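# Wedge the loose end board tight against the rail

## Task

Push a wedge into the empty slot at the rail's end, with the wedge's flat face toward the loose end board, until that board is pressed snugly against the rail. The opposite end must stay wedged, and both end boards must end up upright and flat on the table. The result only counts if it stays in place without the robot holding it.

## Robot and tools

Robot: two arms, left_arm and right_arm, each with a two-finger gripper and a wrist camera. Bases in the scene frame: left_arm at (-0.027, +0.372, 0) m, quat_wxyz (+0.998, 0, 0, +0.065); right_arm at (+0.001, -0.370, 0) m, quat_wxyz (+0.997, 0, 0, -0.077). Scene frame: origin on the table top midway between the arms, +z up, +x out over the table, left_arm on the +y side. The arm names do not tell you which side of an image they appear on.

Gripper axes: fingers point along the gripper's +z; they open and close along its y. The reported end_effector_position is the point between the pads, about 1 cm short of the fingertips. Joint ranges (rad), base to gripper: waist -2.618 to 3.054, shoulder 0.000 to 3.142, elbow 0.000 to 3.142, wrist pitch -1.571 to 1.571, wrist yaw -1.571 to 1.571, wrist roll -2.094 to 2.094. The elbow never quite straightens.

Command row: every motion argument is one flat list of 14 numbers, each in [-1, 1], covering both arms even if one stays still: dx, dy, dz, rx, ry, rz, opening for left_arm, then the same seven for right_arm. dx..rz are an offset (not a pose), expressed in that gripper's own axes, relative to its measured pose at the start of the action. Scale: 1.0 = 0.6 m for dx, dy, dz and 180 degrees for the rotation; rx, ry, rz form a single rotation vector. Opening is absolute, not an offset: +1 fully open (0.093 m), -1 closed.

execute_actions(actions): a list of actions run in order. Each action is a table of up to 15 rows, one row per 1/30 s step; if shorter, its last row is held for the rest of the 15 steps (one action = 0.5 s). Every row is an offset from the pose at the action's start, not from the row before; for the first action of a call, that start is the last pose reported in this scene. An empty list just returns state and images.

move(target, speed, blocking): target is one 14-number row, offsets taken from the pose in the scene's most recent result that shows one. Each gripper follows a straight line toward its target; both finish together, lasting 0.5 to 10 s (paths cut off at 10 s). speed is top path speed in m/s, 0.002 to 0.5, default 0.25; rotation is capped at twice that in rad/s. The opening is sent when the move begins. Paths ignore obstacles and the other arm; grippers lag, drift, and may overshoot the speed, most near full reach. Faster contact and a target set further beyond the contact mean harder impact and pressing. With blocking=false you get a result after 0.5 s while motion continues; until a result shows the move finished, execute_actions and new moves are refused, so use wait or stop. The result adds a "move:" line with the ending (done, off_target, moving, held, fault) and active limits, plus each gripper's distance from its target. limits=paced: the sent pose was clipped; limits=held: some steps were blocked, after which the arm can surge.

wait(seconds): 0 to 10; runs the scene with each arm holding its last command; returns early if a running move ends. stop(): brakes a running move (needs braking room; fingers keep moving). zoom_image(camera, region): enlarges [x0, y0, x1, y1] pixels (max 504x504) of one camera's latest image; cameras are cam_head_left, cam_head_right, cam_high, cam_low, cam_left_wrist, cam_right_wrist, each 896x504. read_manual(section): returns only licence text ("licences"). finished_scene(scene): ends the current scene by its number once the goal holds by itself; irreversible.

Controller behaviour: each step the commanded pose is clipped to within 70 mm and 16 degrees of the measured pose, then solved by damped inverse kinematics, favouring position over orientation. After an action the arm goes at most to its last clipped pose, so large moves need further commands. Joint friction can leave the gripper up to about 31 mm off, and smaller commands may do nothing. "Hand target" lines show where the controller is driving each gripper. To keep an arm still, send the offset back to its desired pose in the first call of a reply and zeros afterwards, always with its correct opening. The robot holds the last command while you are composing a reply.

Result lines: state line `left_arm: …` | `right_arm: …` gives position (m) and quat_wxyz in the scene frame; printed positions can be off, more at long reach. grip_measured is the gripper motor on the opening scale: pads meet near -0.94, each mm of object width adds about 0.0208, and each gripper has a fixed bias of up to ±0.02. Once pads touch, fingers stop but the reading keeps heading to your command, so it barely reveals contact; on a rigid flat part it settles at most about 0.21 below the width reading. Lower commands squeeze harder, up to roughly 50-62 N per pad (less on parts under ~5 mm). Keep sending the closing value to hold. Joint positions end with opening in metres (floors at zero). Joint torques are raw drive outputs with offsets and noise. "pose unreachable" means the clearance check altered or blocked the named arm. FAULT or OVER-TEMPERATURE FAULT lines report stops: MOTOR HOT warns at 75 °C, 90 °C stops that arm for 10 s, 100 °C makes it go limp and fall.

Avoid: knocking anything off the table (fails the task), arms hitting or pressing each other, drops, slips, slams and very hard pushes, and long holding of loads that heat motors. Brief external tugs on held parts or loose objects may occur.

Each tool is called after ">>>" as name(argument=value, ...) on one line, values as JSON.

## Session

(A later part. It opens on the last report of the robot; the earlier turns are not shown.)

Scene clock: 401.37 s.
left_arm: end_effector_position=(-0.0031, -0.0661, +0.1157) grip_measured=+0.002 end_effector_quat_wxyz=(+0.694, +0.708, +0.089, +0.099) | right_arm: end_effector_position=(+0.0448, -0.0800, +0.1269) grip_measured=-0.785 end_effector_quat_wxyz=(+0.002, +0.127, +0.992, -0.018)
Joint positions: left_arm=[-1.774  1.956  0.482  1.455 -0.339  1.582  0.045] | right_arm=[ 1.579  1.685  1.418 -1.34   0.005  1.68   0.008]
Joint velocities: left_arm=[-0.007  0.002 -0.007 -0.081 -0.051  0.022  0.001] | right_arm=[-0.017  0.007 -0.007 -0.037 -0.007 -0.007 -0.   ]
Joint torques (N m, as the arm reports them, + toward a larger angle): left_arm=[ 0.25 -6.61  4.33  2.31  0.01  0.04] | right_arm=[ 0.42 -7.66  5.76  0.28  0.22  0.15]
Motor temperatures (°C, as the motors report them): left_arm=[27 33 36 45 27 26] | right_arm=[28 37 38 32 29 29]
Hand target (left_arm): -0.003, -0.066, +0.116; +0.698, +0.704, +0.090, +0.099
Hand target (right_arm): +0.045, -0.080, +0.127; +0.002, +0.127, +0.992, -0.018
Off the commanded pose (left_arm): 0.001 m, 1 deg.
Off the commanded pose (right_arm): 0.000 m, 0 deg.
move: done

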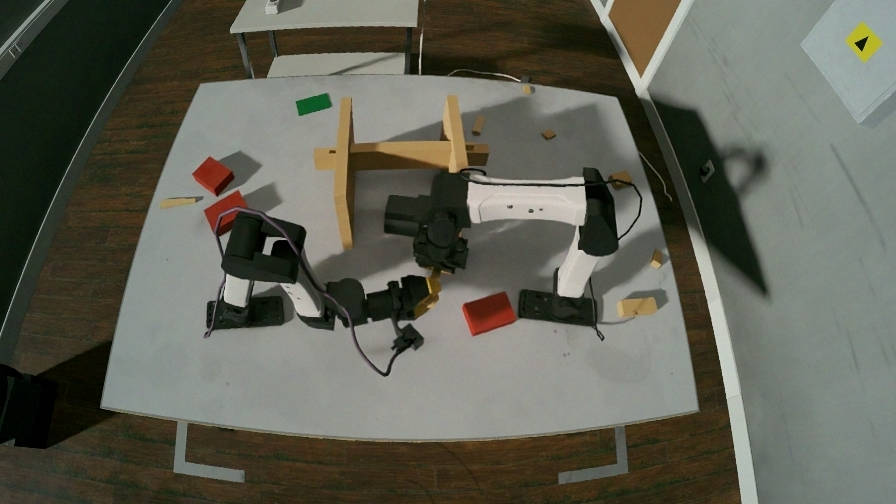

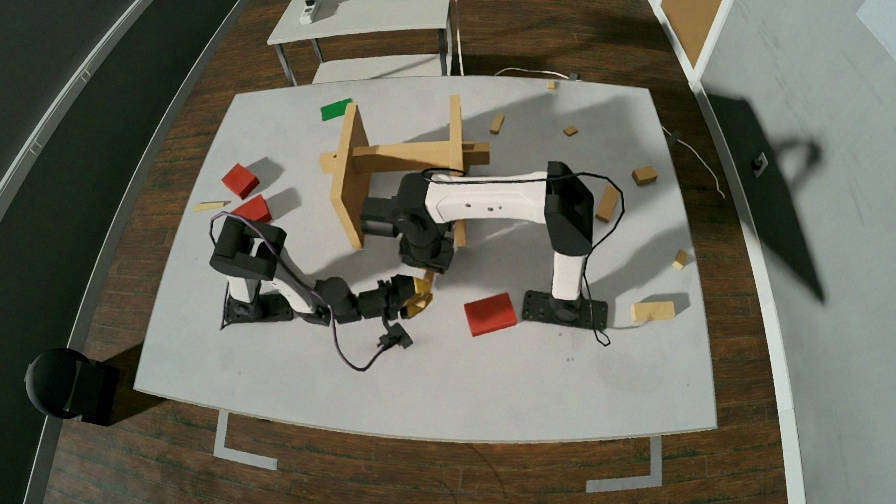

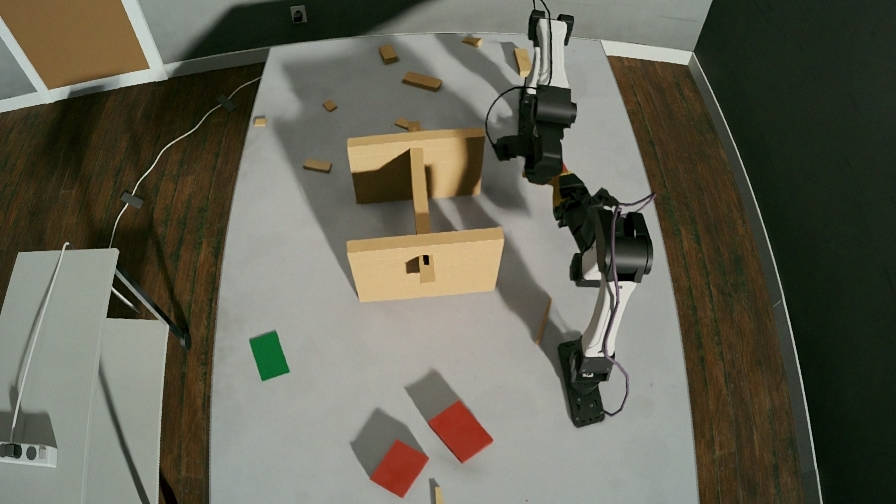

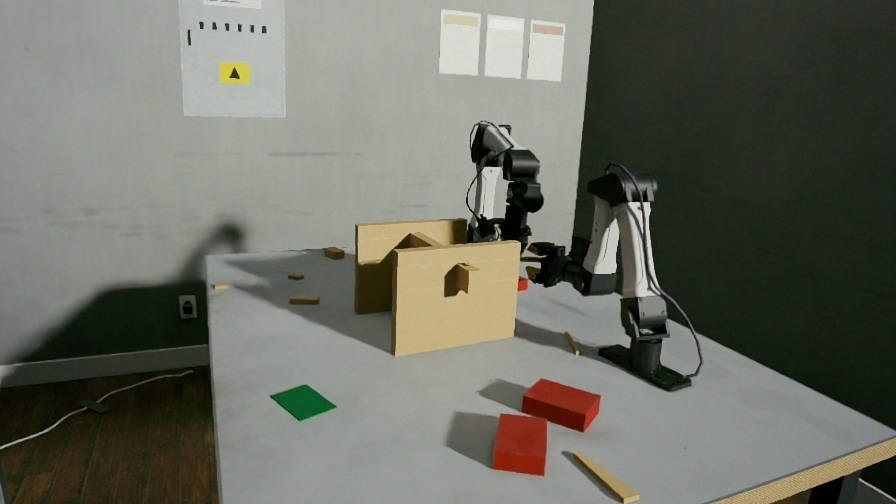

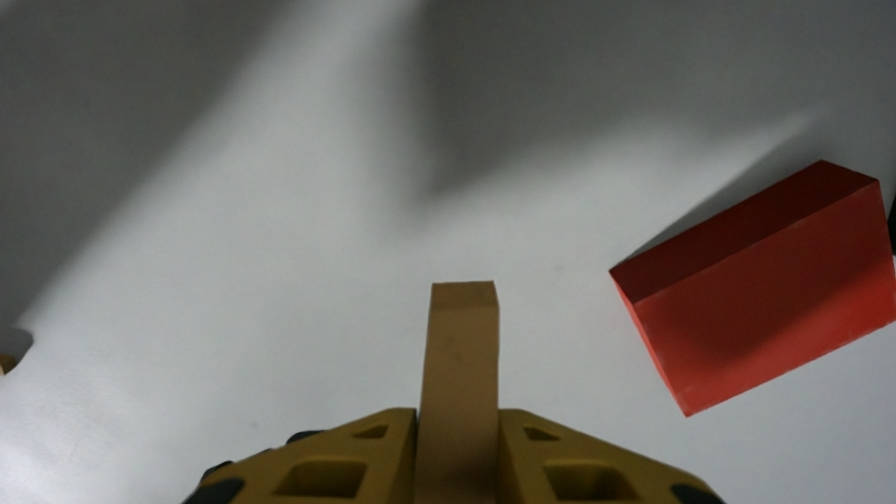

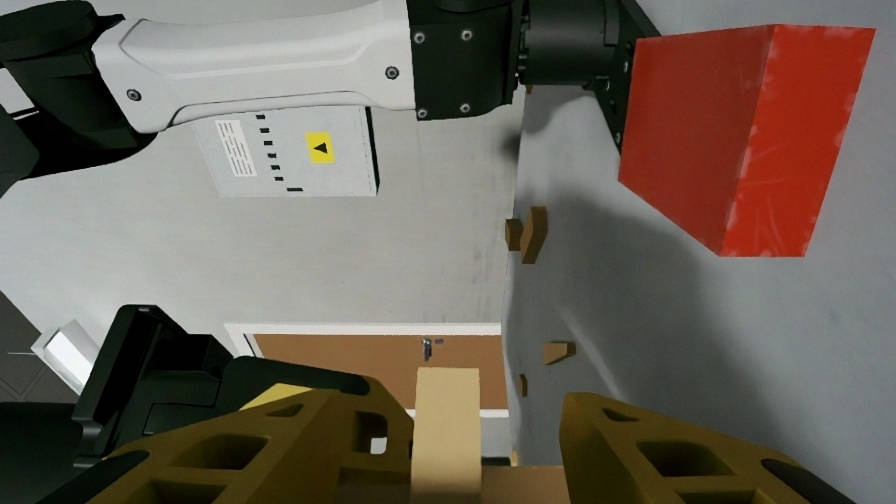

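>>> execute_actions(actions=[[[0,0,0,0,0,0,-0.65, 0,0,0,0,0,0,-0.8]], [[0,0,0,0,0,0,-0.95, 0,0,0,0,0,0,-0.8]], [[0,0,0,0,0,0,-0.95, 0,0,0,0,0,0,-0.8]]])

Scene clock: 406.27 s.
left_arm: end_effector_position=(-0.0032, -0.0661, +0.1166) grip_measured=-0.930 end_effector_quat_wxyz=(+0.695, +0.707, +0.087, +0.100) | right_arm: end_effector_position=(+0.0447, -0.0800, +0.1269) grip_measured=-0.785 end_effector_quat_wxyz=(+0.002, +0.127, +0.992, -0.018)
Joint positions: left_arm=[-1.774  1.956  0.482  1.459 -0.338  1.586  0.001] | right_arm=[ 1.579  1.685  1.418 -1.34   0.005  1.68   0.008]
Joint velocities: left_arm=[-0.002 -0.007 -0.017 -0.037 -0.022  0.022  0.   ] | right_arm=[-0.012  0.007  0.002 -0.007  0.051 -0.037  0.   ]
Joint torques (N m, as the arm reports them, + toward a larger angle): left_arm=[ 0.16 -7.33  4.52  2.05  0.    0.01] | right_arm=[ 0.4  -7.65  5.75  0.28  0.23  0.15]
Motor temperatures (°C, as the motors report them): left_arm=[27 33 36 45 27 26] | right_arm=[28 37 38 32 29 29]
Hand target (left_arm): -0.003, -0.066, +0.117; +0.695, +0.707, +0.088, +0.100
Hand target (right_arm): +0.045, -0.080, +0.127; +0.002, +0.127, +0.992, -0.018
Off the commanded pose (left_arm): 0.000 m, 0 deg.
Off the commanded pose (right_arm): 0.000 m, 0 deg.

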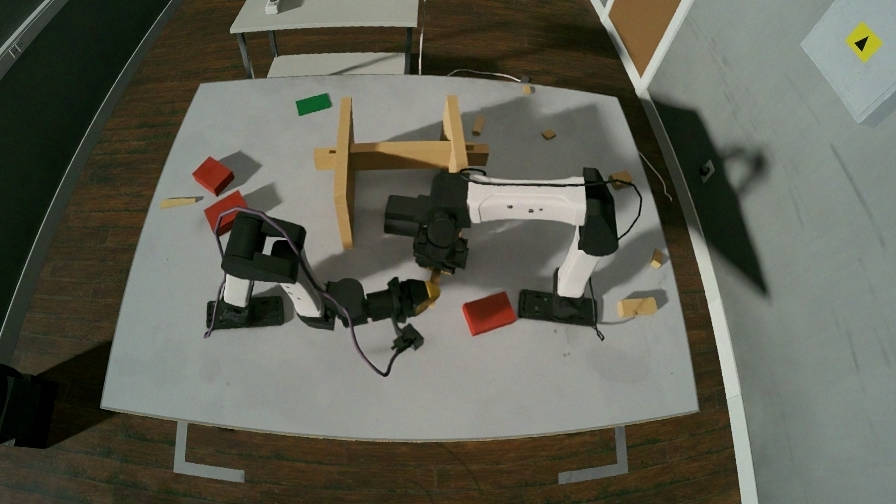

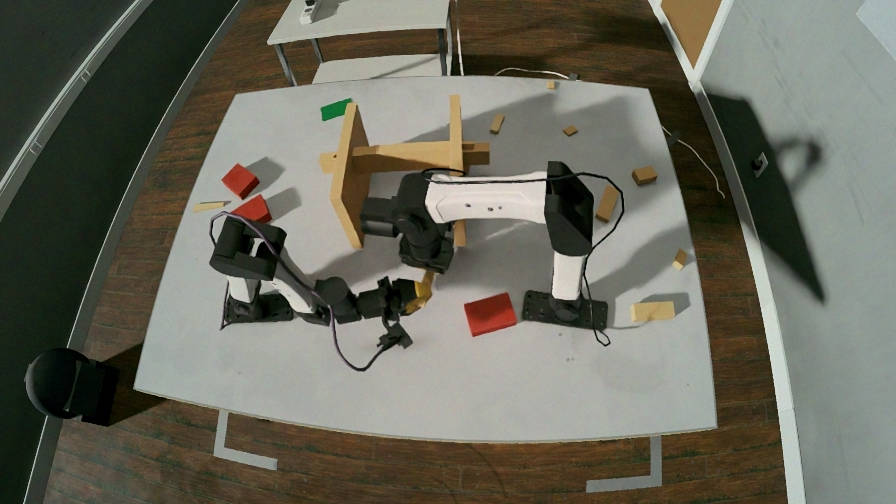

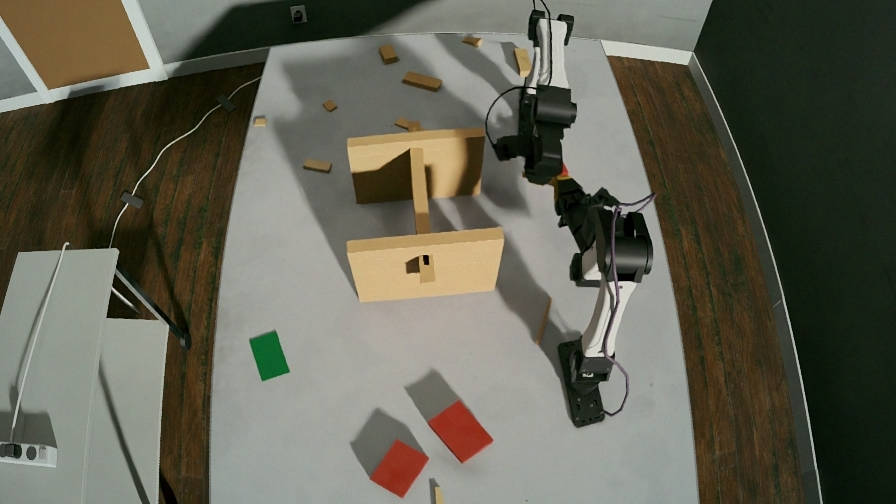

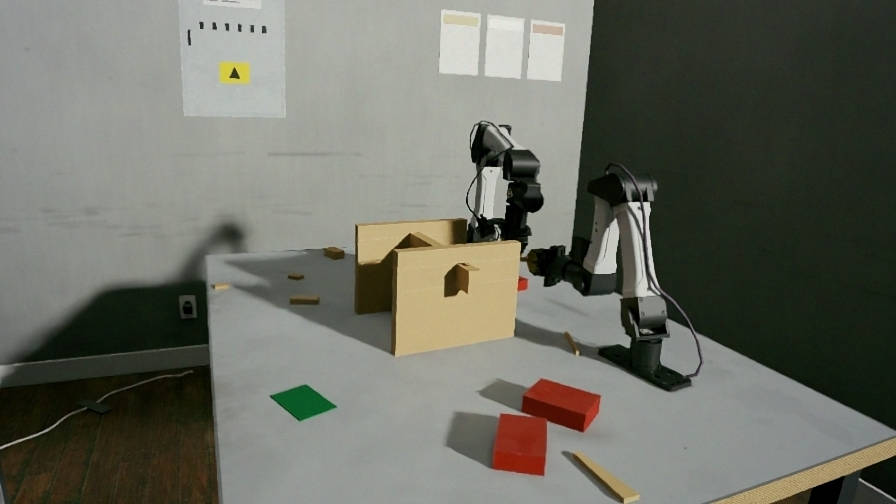

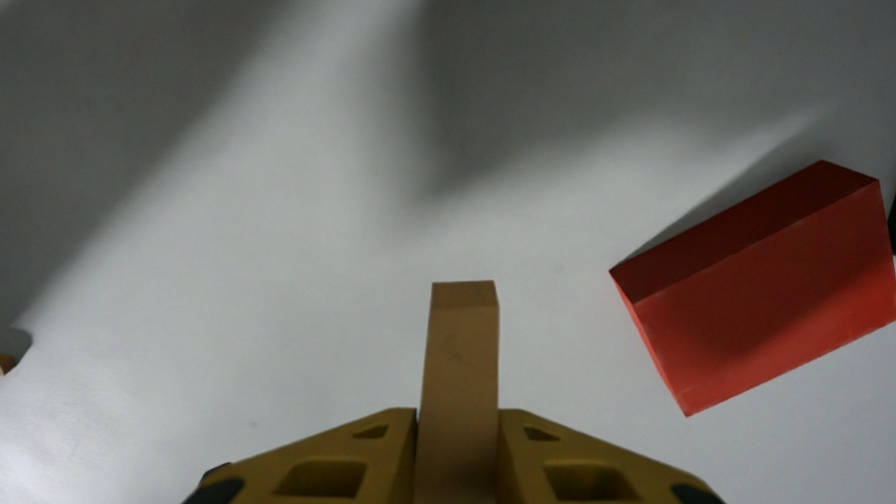

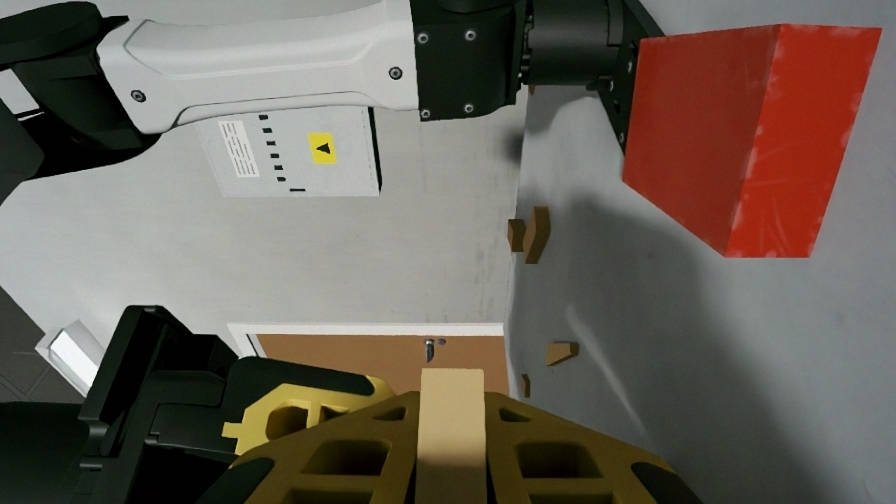

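>>> execute_actions(actions=[[[0,0,0,0,0,0,-1.0, 0,0,0,0,0,0,-0.45]], [[0,0,0,0,0,0,-1.0, 0,0,0,0,0,0,-0.45]]])

>>> move(target=[0,0,0,0,0,0,-1.0, -0.03,0,-0.07,0,0,0,-0.45], speed=0.08)

Scene clock: 414.50 s.
left_arm: end_effector_position=(-0.0032, -0.0661, +0.1164) grip_measured=-0.930 end_effector_quat_wxyz=(+0.695, +0.707, +0.087, +0.100) | right_arm: end_effector_position=(+0.0447, -0.0800, +0.1269) grip_measured=-0.451 end_effector_quat_wxyz=(+0.002, +0.127, +0.992, -0.018)
Joint positions: left_arm=[-1.774  1.956  0.482  1.458 -0.338  1.586  0.001] | right_arm=[ 1.579  1.685  1.418 -1.34   0.005  1.68   0.024]
Joint velocities: left_arm=[ 0.002 -0.012  0.002  0.037 -0.037 -0.051 -0.   ] | right_arm=[ 0.002  0.017  0.012  0.037 -0.007 -0.037  0.001]
Joint torques (N m, as the arm reports them, + toward a larger angle): left_arm=[ 0.2  -7.34  4.55  2.05 -0.01  0.06] | right_arm=[ 0.4  -7.64  5.77  0.28  0.22  0.15]
Motor temperatures (°C, as the motors report them): left_arm=[27 34 36 45 27 26] | right_arm=[28 37 38 32 29 29]
Hand target (left_arm): -0.003, -0.066, +0.116; +0.695, +0.707, +0.087, +0.100
Hand target (right_arm): +0.045, -0.080, +0.127; +0.002, +0.127, +0.992, -0.018
Off the commanded pose (left_arm): 0.000 m, 0 deg.
Off the commanded pose (right_arm): 0.000 m, 0 deg.

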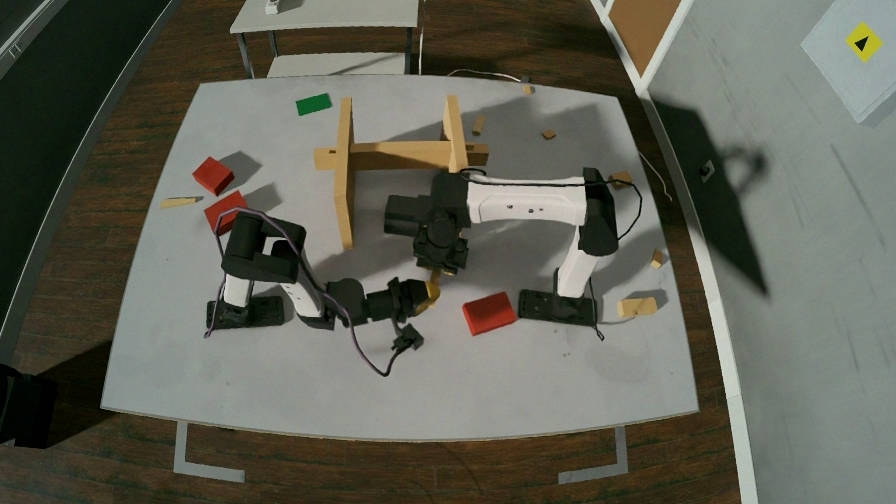

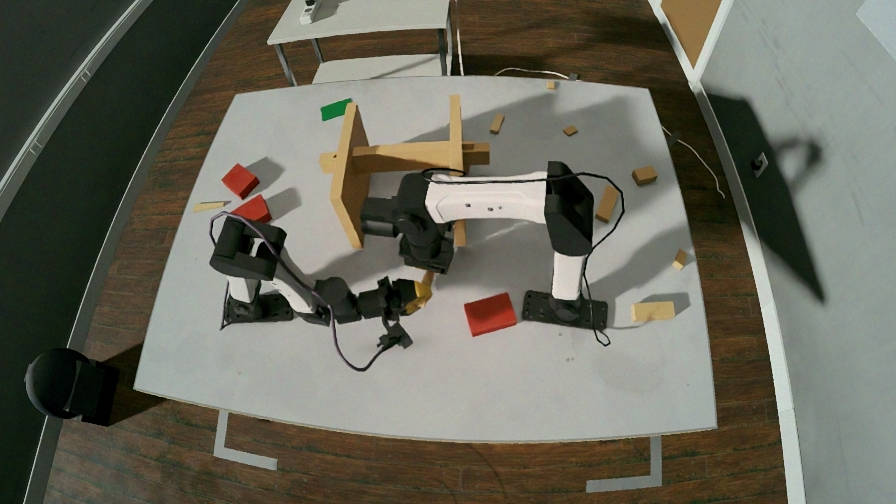

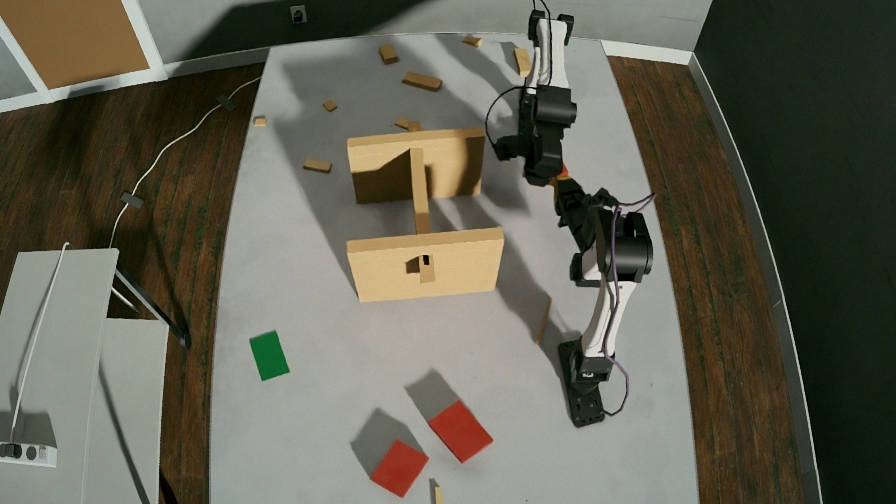

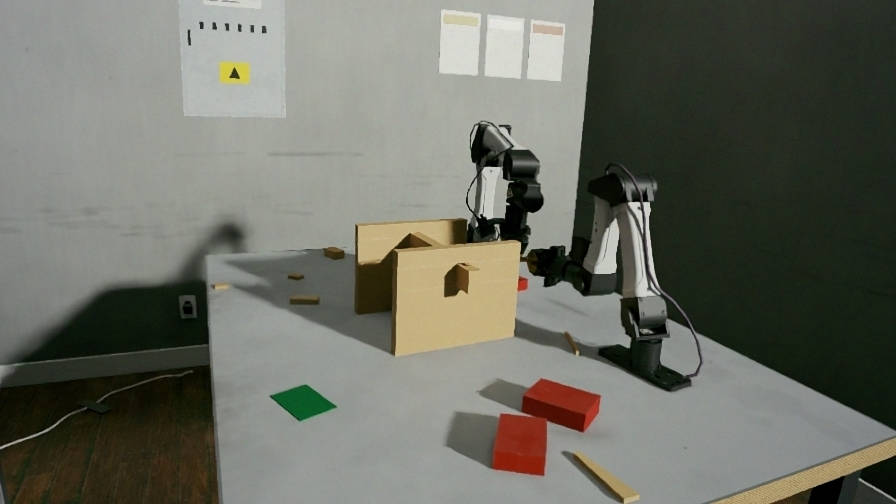

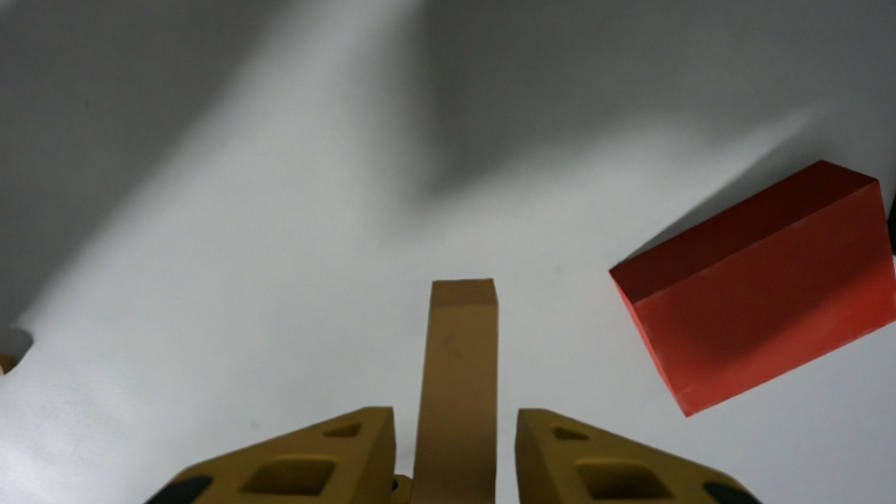

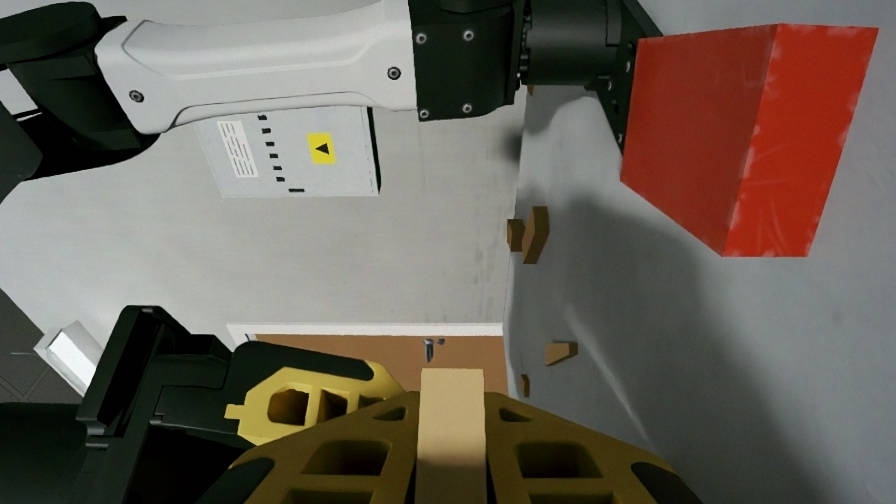

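Scene clock: 415.60 s.
left_arm: end_effector_position=(-0.0032, -0.0661, +0.1164) grip_measured=-0.930 end_effector_quat_wxyz=(+0.695, +0.707, +0.087, +0.100) | right_arm: end_effector_position=(+0.0575, -0.0837, +0.1649) grip_measured=-0.451 end_effector_quat_wxyz=(+0.001, +0.125, +0.992, -0.017)
Joint positions: left_arm=[-1.774  1.956  0.482  1.458 -0.338  1.586  0.001] | right_arm=[ 1.533  1.685  1.569 -1.49   0.005  1.63   0.024]
Joint velocities: left_arm=[ 0.002 -0.002  0.002 -0.007 -0.066 -0.007  0.   ] | right_arm=[-0.007  0.002  0.002 -0.022 -0.022  0.007  0.   ]
Joint torques (N m, as the arm reports them, + toward a larger angle): left_arm=[ 0.19 -7.17  4.35  2.03  0.    0.02] | right_arm=[-0.66 -7.08  7.58  0.16  0.23  0.1 ]
Motor temperatures (°C, as the motors report them): left_arm=[27 34 36 45 27 26] | right_arm=[28 37 38 32 29 29]
Hand target (left_arm): -0.003, -0.066, +0.116; +0.695, +0.707, +0.087, +0.100
Hand target (right_arm): +0.061, -0.083, +0.169; +0.002, +0.127, +0.992, -0.017
Off the commanded pose (left_arm): 0.000 m, 0 deg.
Off the commanded pose (right_arm): 0.006 m, 0 deg.
move: done

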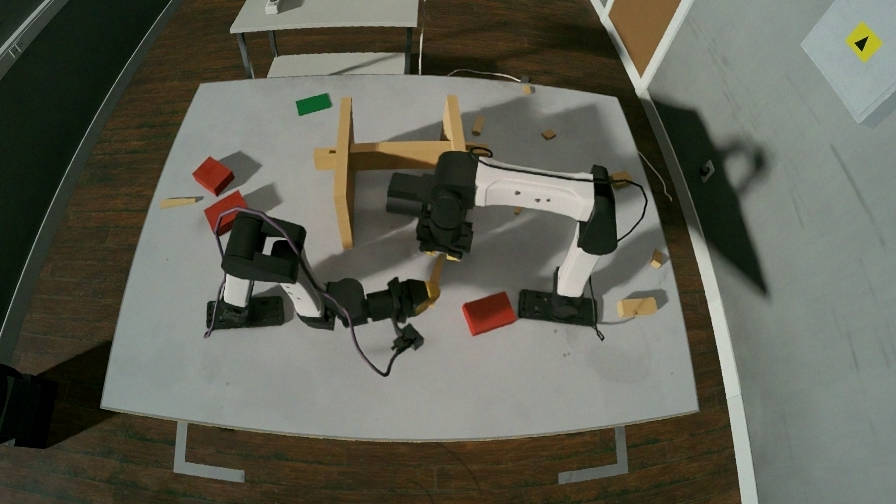

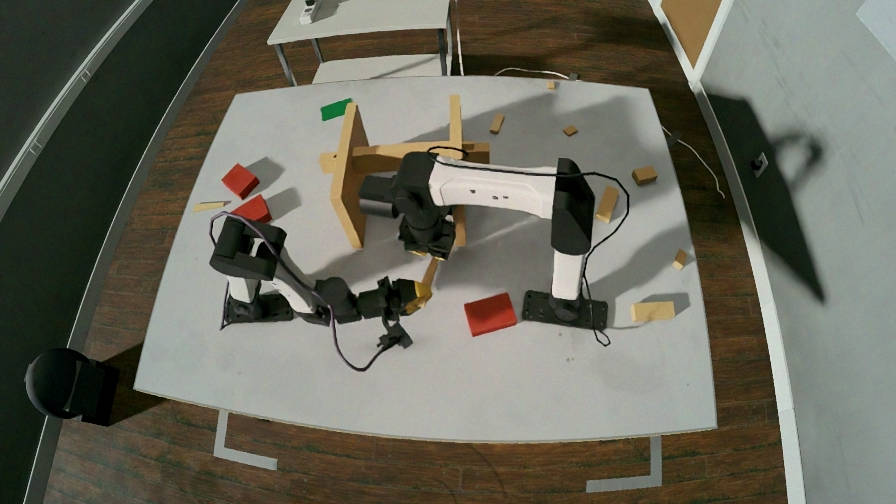

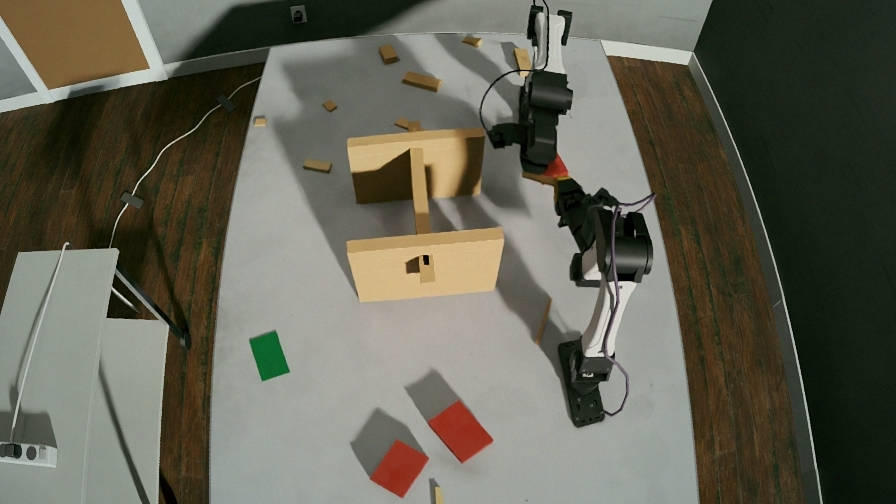

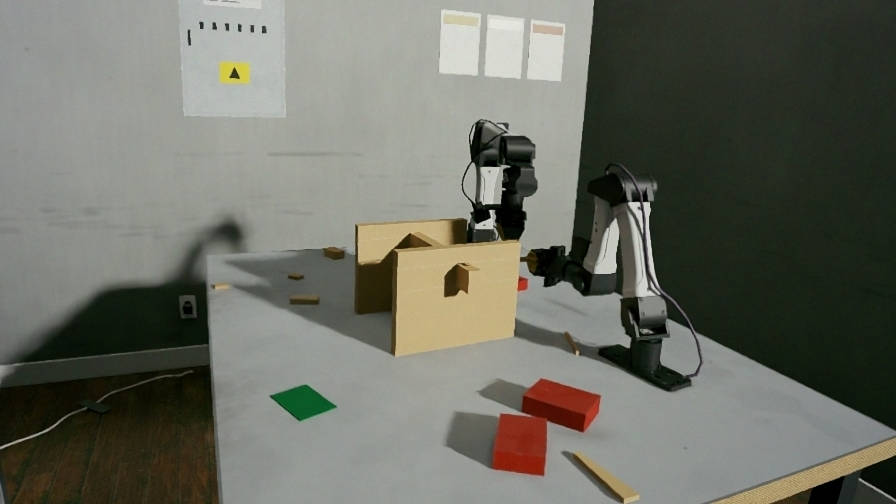

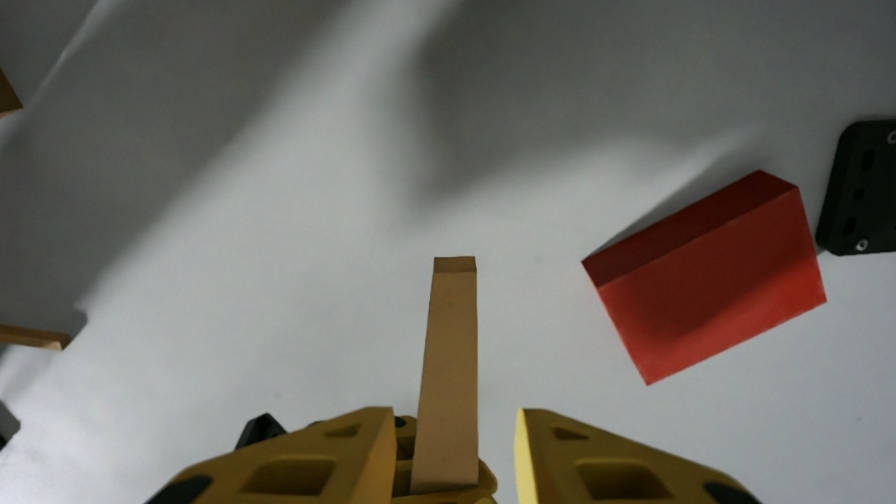

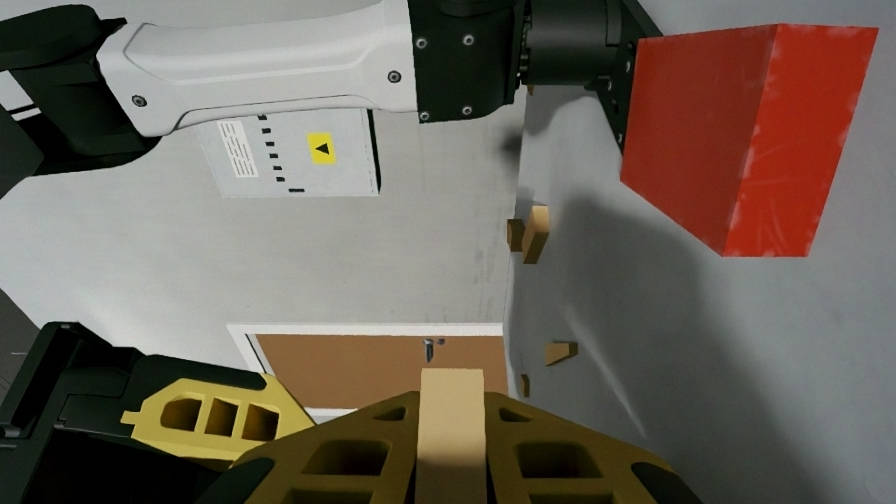

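>>> move(target=[0,0,0,0,0,0,-1.0, -0.09,-0.24,-0.03,0,0,0,-0.45], speed=0.2)

Scene clock: 482.53 s.
left_arm: end_effector_position=(-0.0032, -0.0661, +0.1164) grip_measured=-0.930 end_effector_quat_wxyz=(+0.695, +0.707, +0.087, +0.100) | right_arm: end_effector_position=(+0.0758, -0.2274, +0.1866) grip_measured=-0.451 end_effector_quat_wxyz=(+0.014, +0.122, +0.992, +0.031)
Joint positions: left_arm=[-1.774  1.956  0.482  1.458 -0.338  1.586  0.001] | right_arm=[ 1.249  1.118  1.191 -1.576  0.005  1.339  0.024]
Joint velocities: left_arm=[-0.012 -0.012  0.002 -0.007  0.022 -0.007 -0.001] | right_arm=[ 0.007 -0.017 -0.007  0.007  0.022 -0.095 -0.002]
Joint torques (N m, as the arm reports them, + toward a larger angle): left_arm=[ 0.18 -7.42  4.51  2.04  0.03  0.02] | right_arm=[-0.75 -3.3   4.28  0.42  0.24  0.08]
Motor temperatures (°C, as the motors report them): left_arm=[26 38 35 47 27 26] | right_arm=[28 37 42 32 29 29]
Hand target (left_arm): -0.003, -0.066, +0.116; +0.695, +0.707, +0.087, +0.100
Hand target (right_arm): +0.075, -0.234, +0.184; +0.013, +0.124, +0.992, +0.024
Off the commanded pose (left_arm): 0.000 m, 0 deg.
Off the commanded pose (right_arm): 0.009 m, 6 deg.
joint sent to its limit (right arm) — the command would take joint 4 (wrist pitch) past its lower limit, so that joint was sent only as far as its limit.
move: off_target (right_arm)

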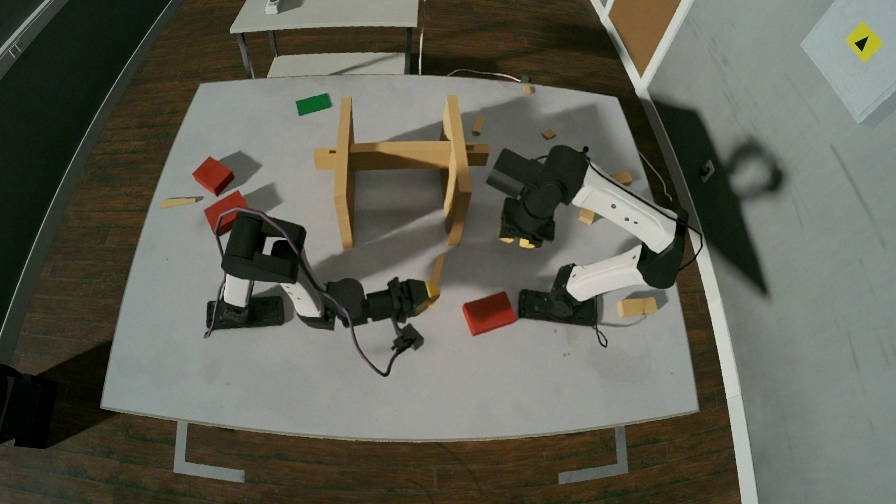

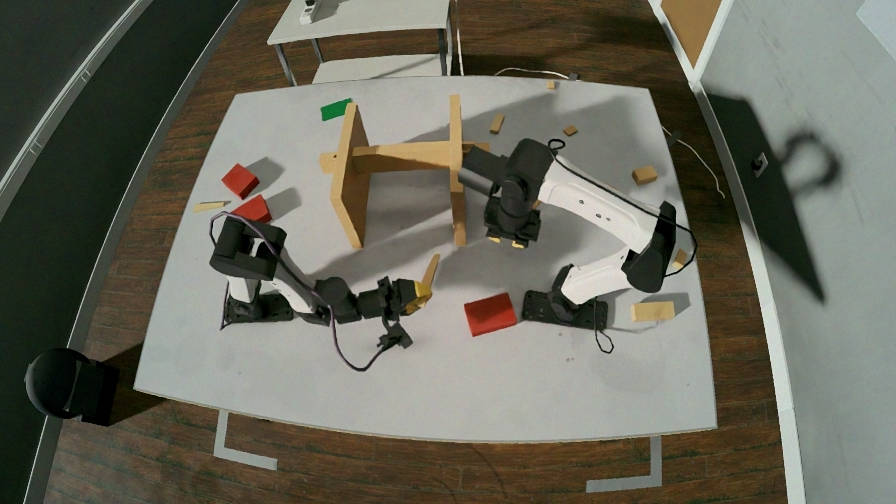

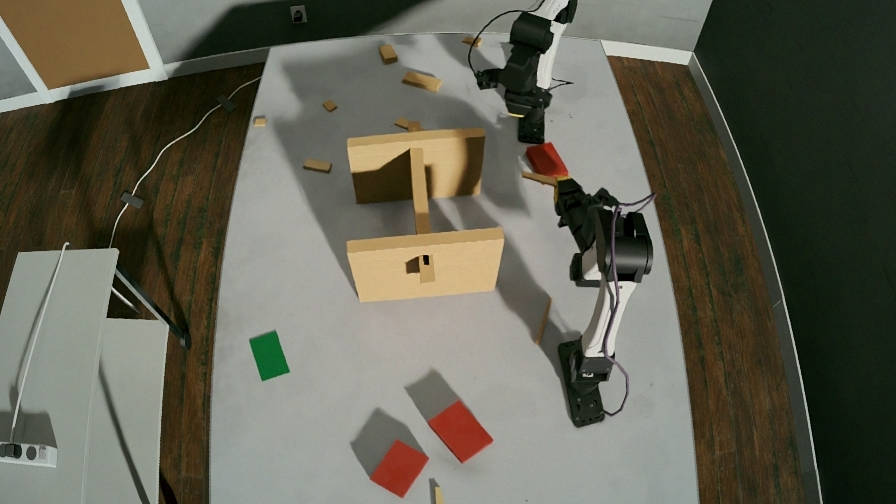

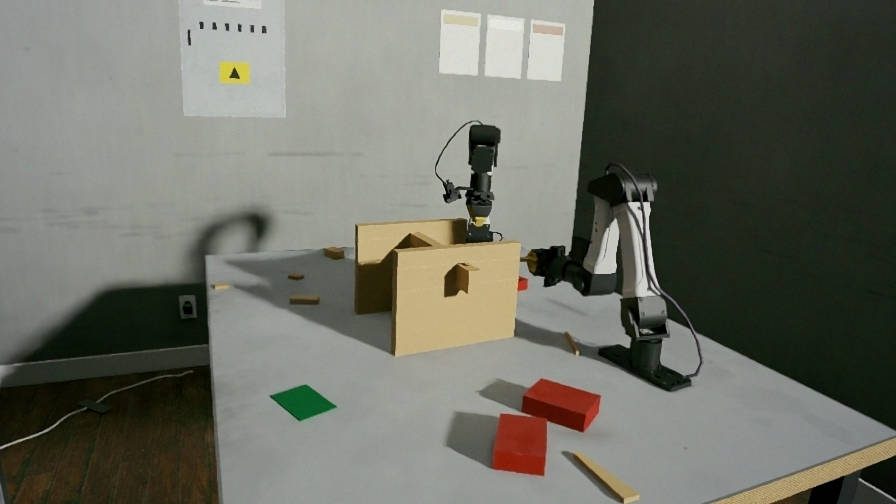

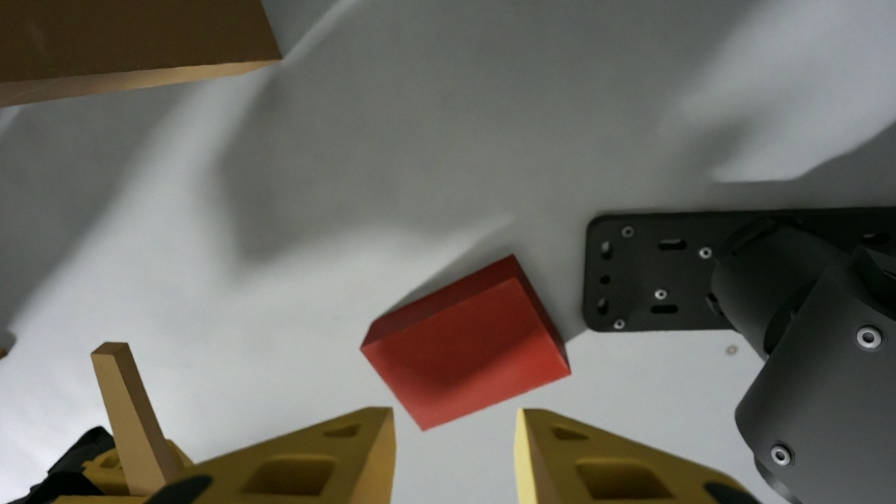

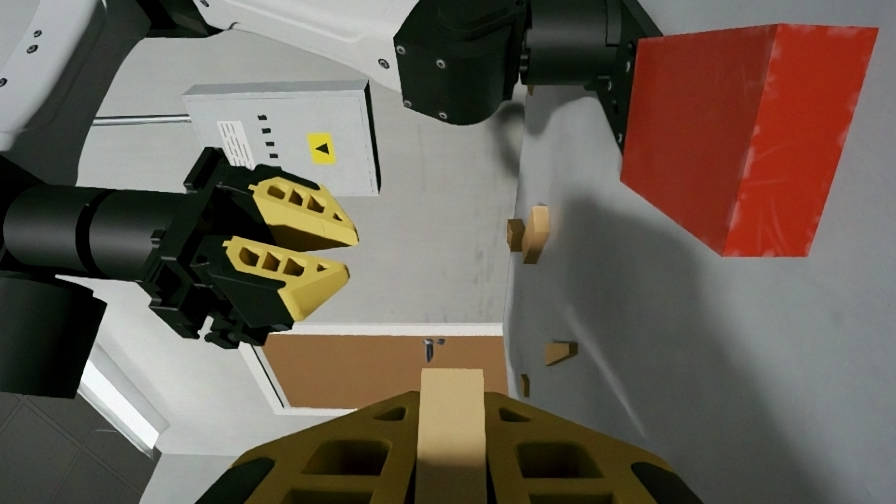

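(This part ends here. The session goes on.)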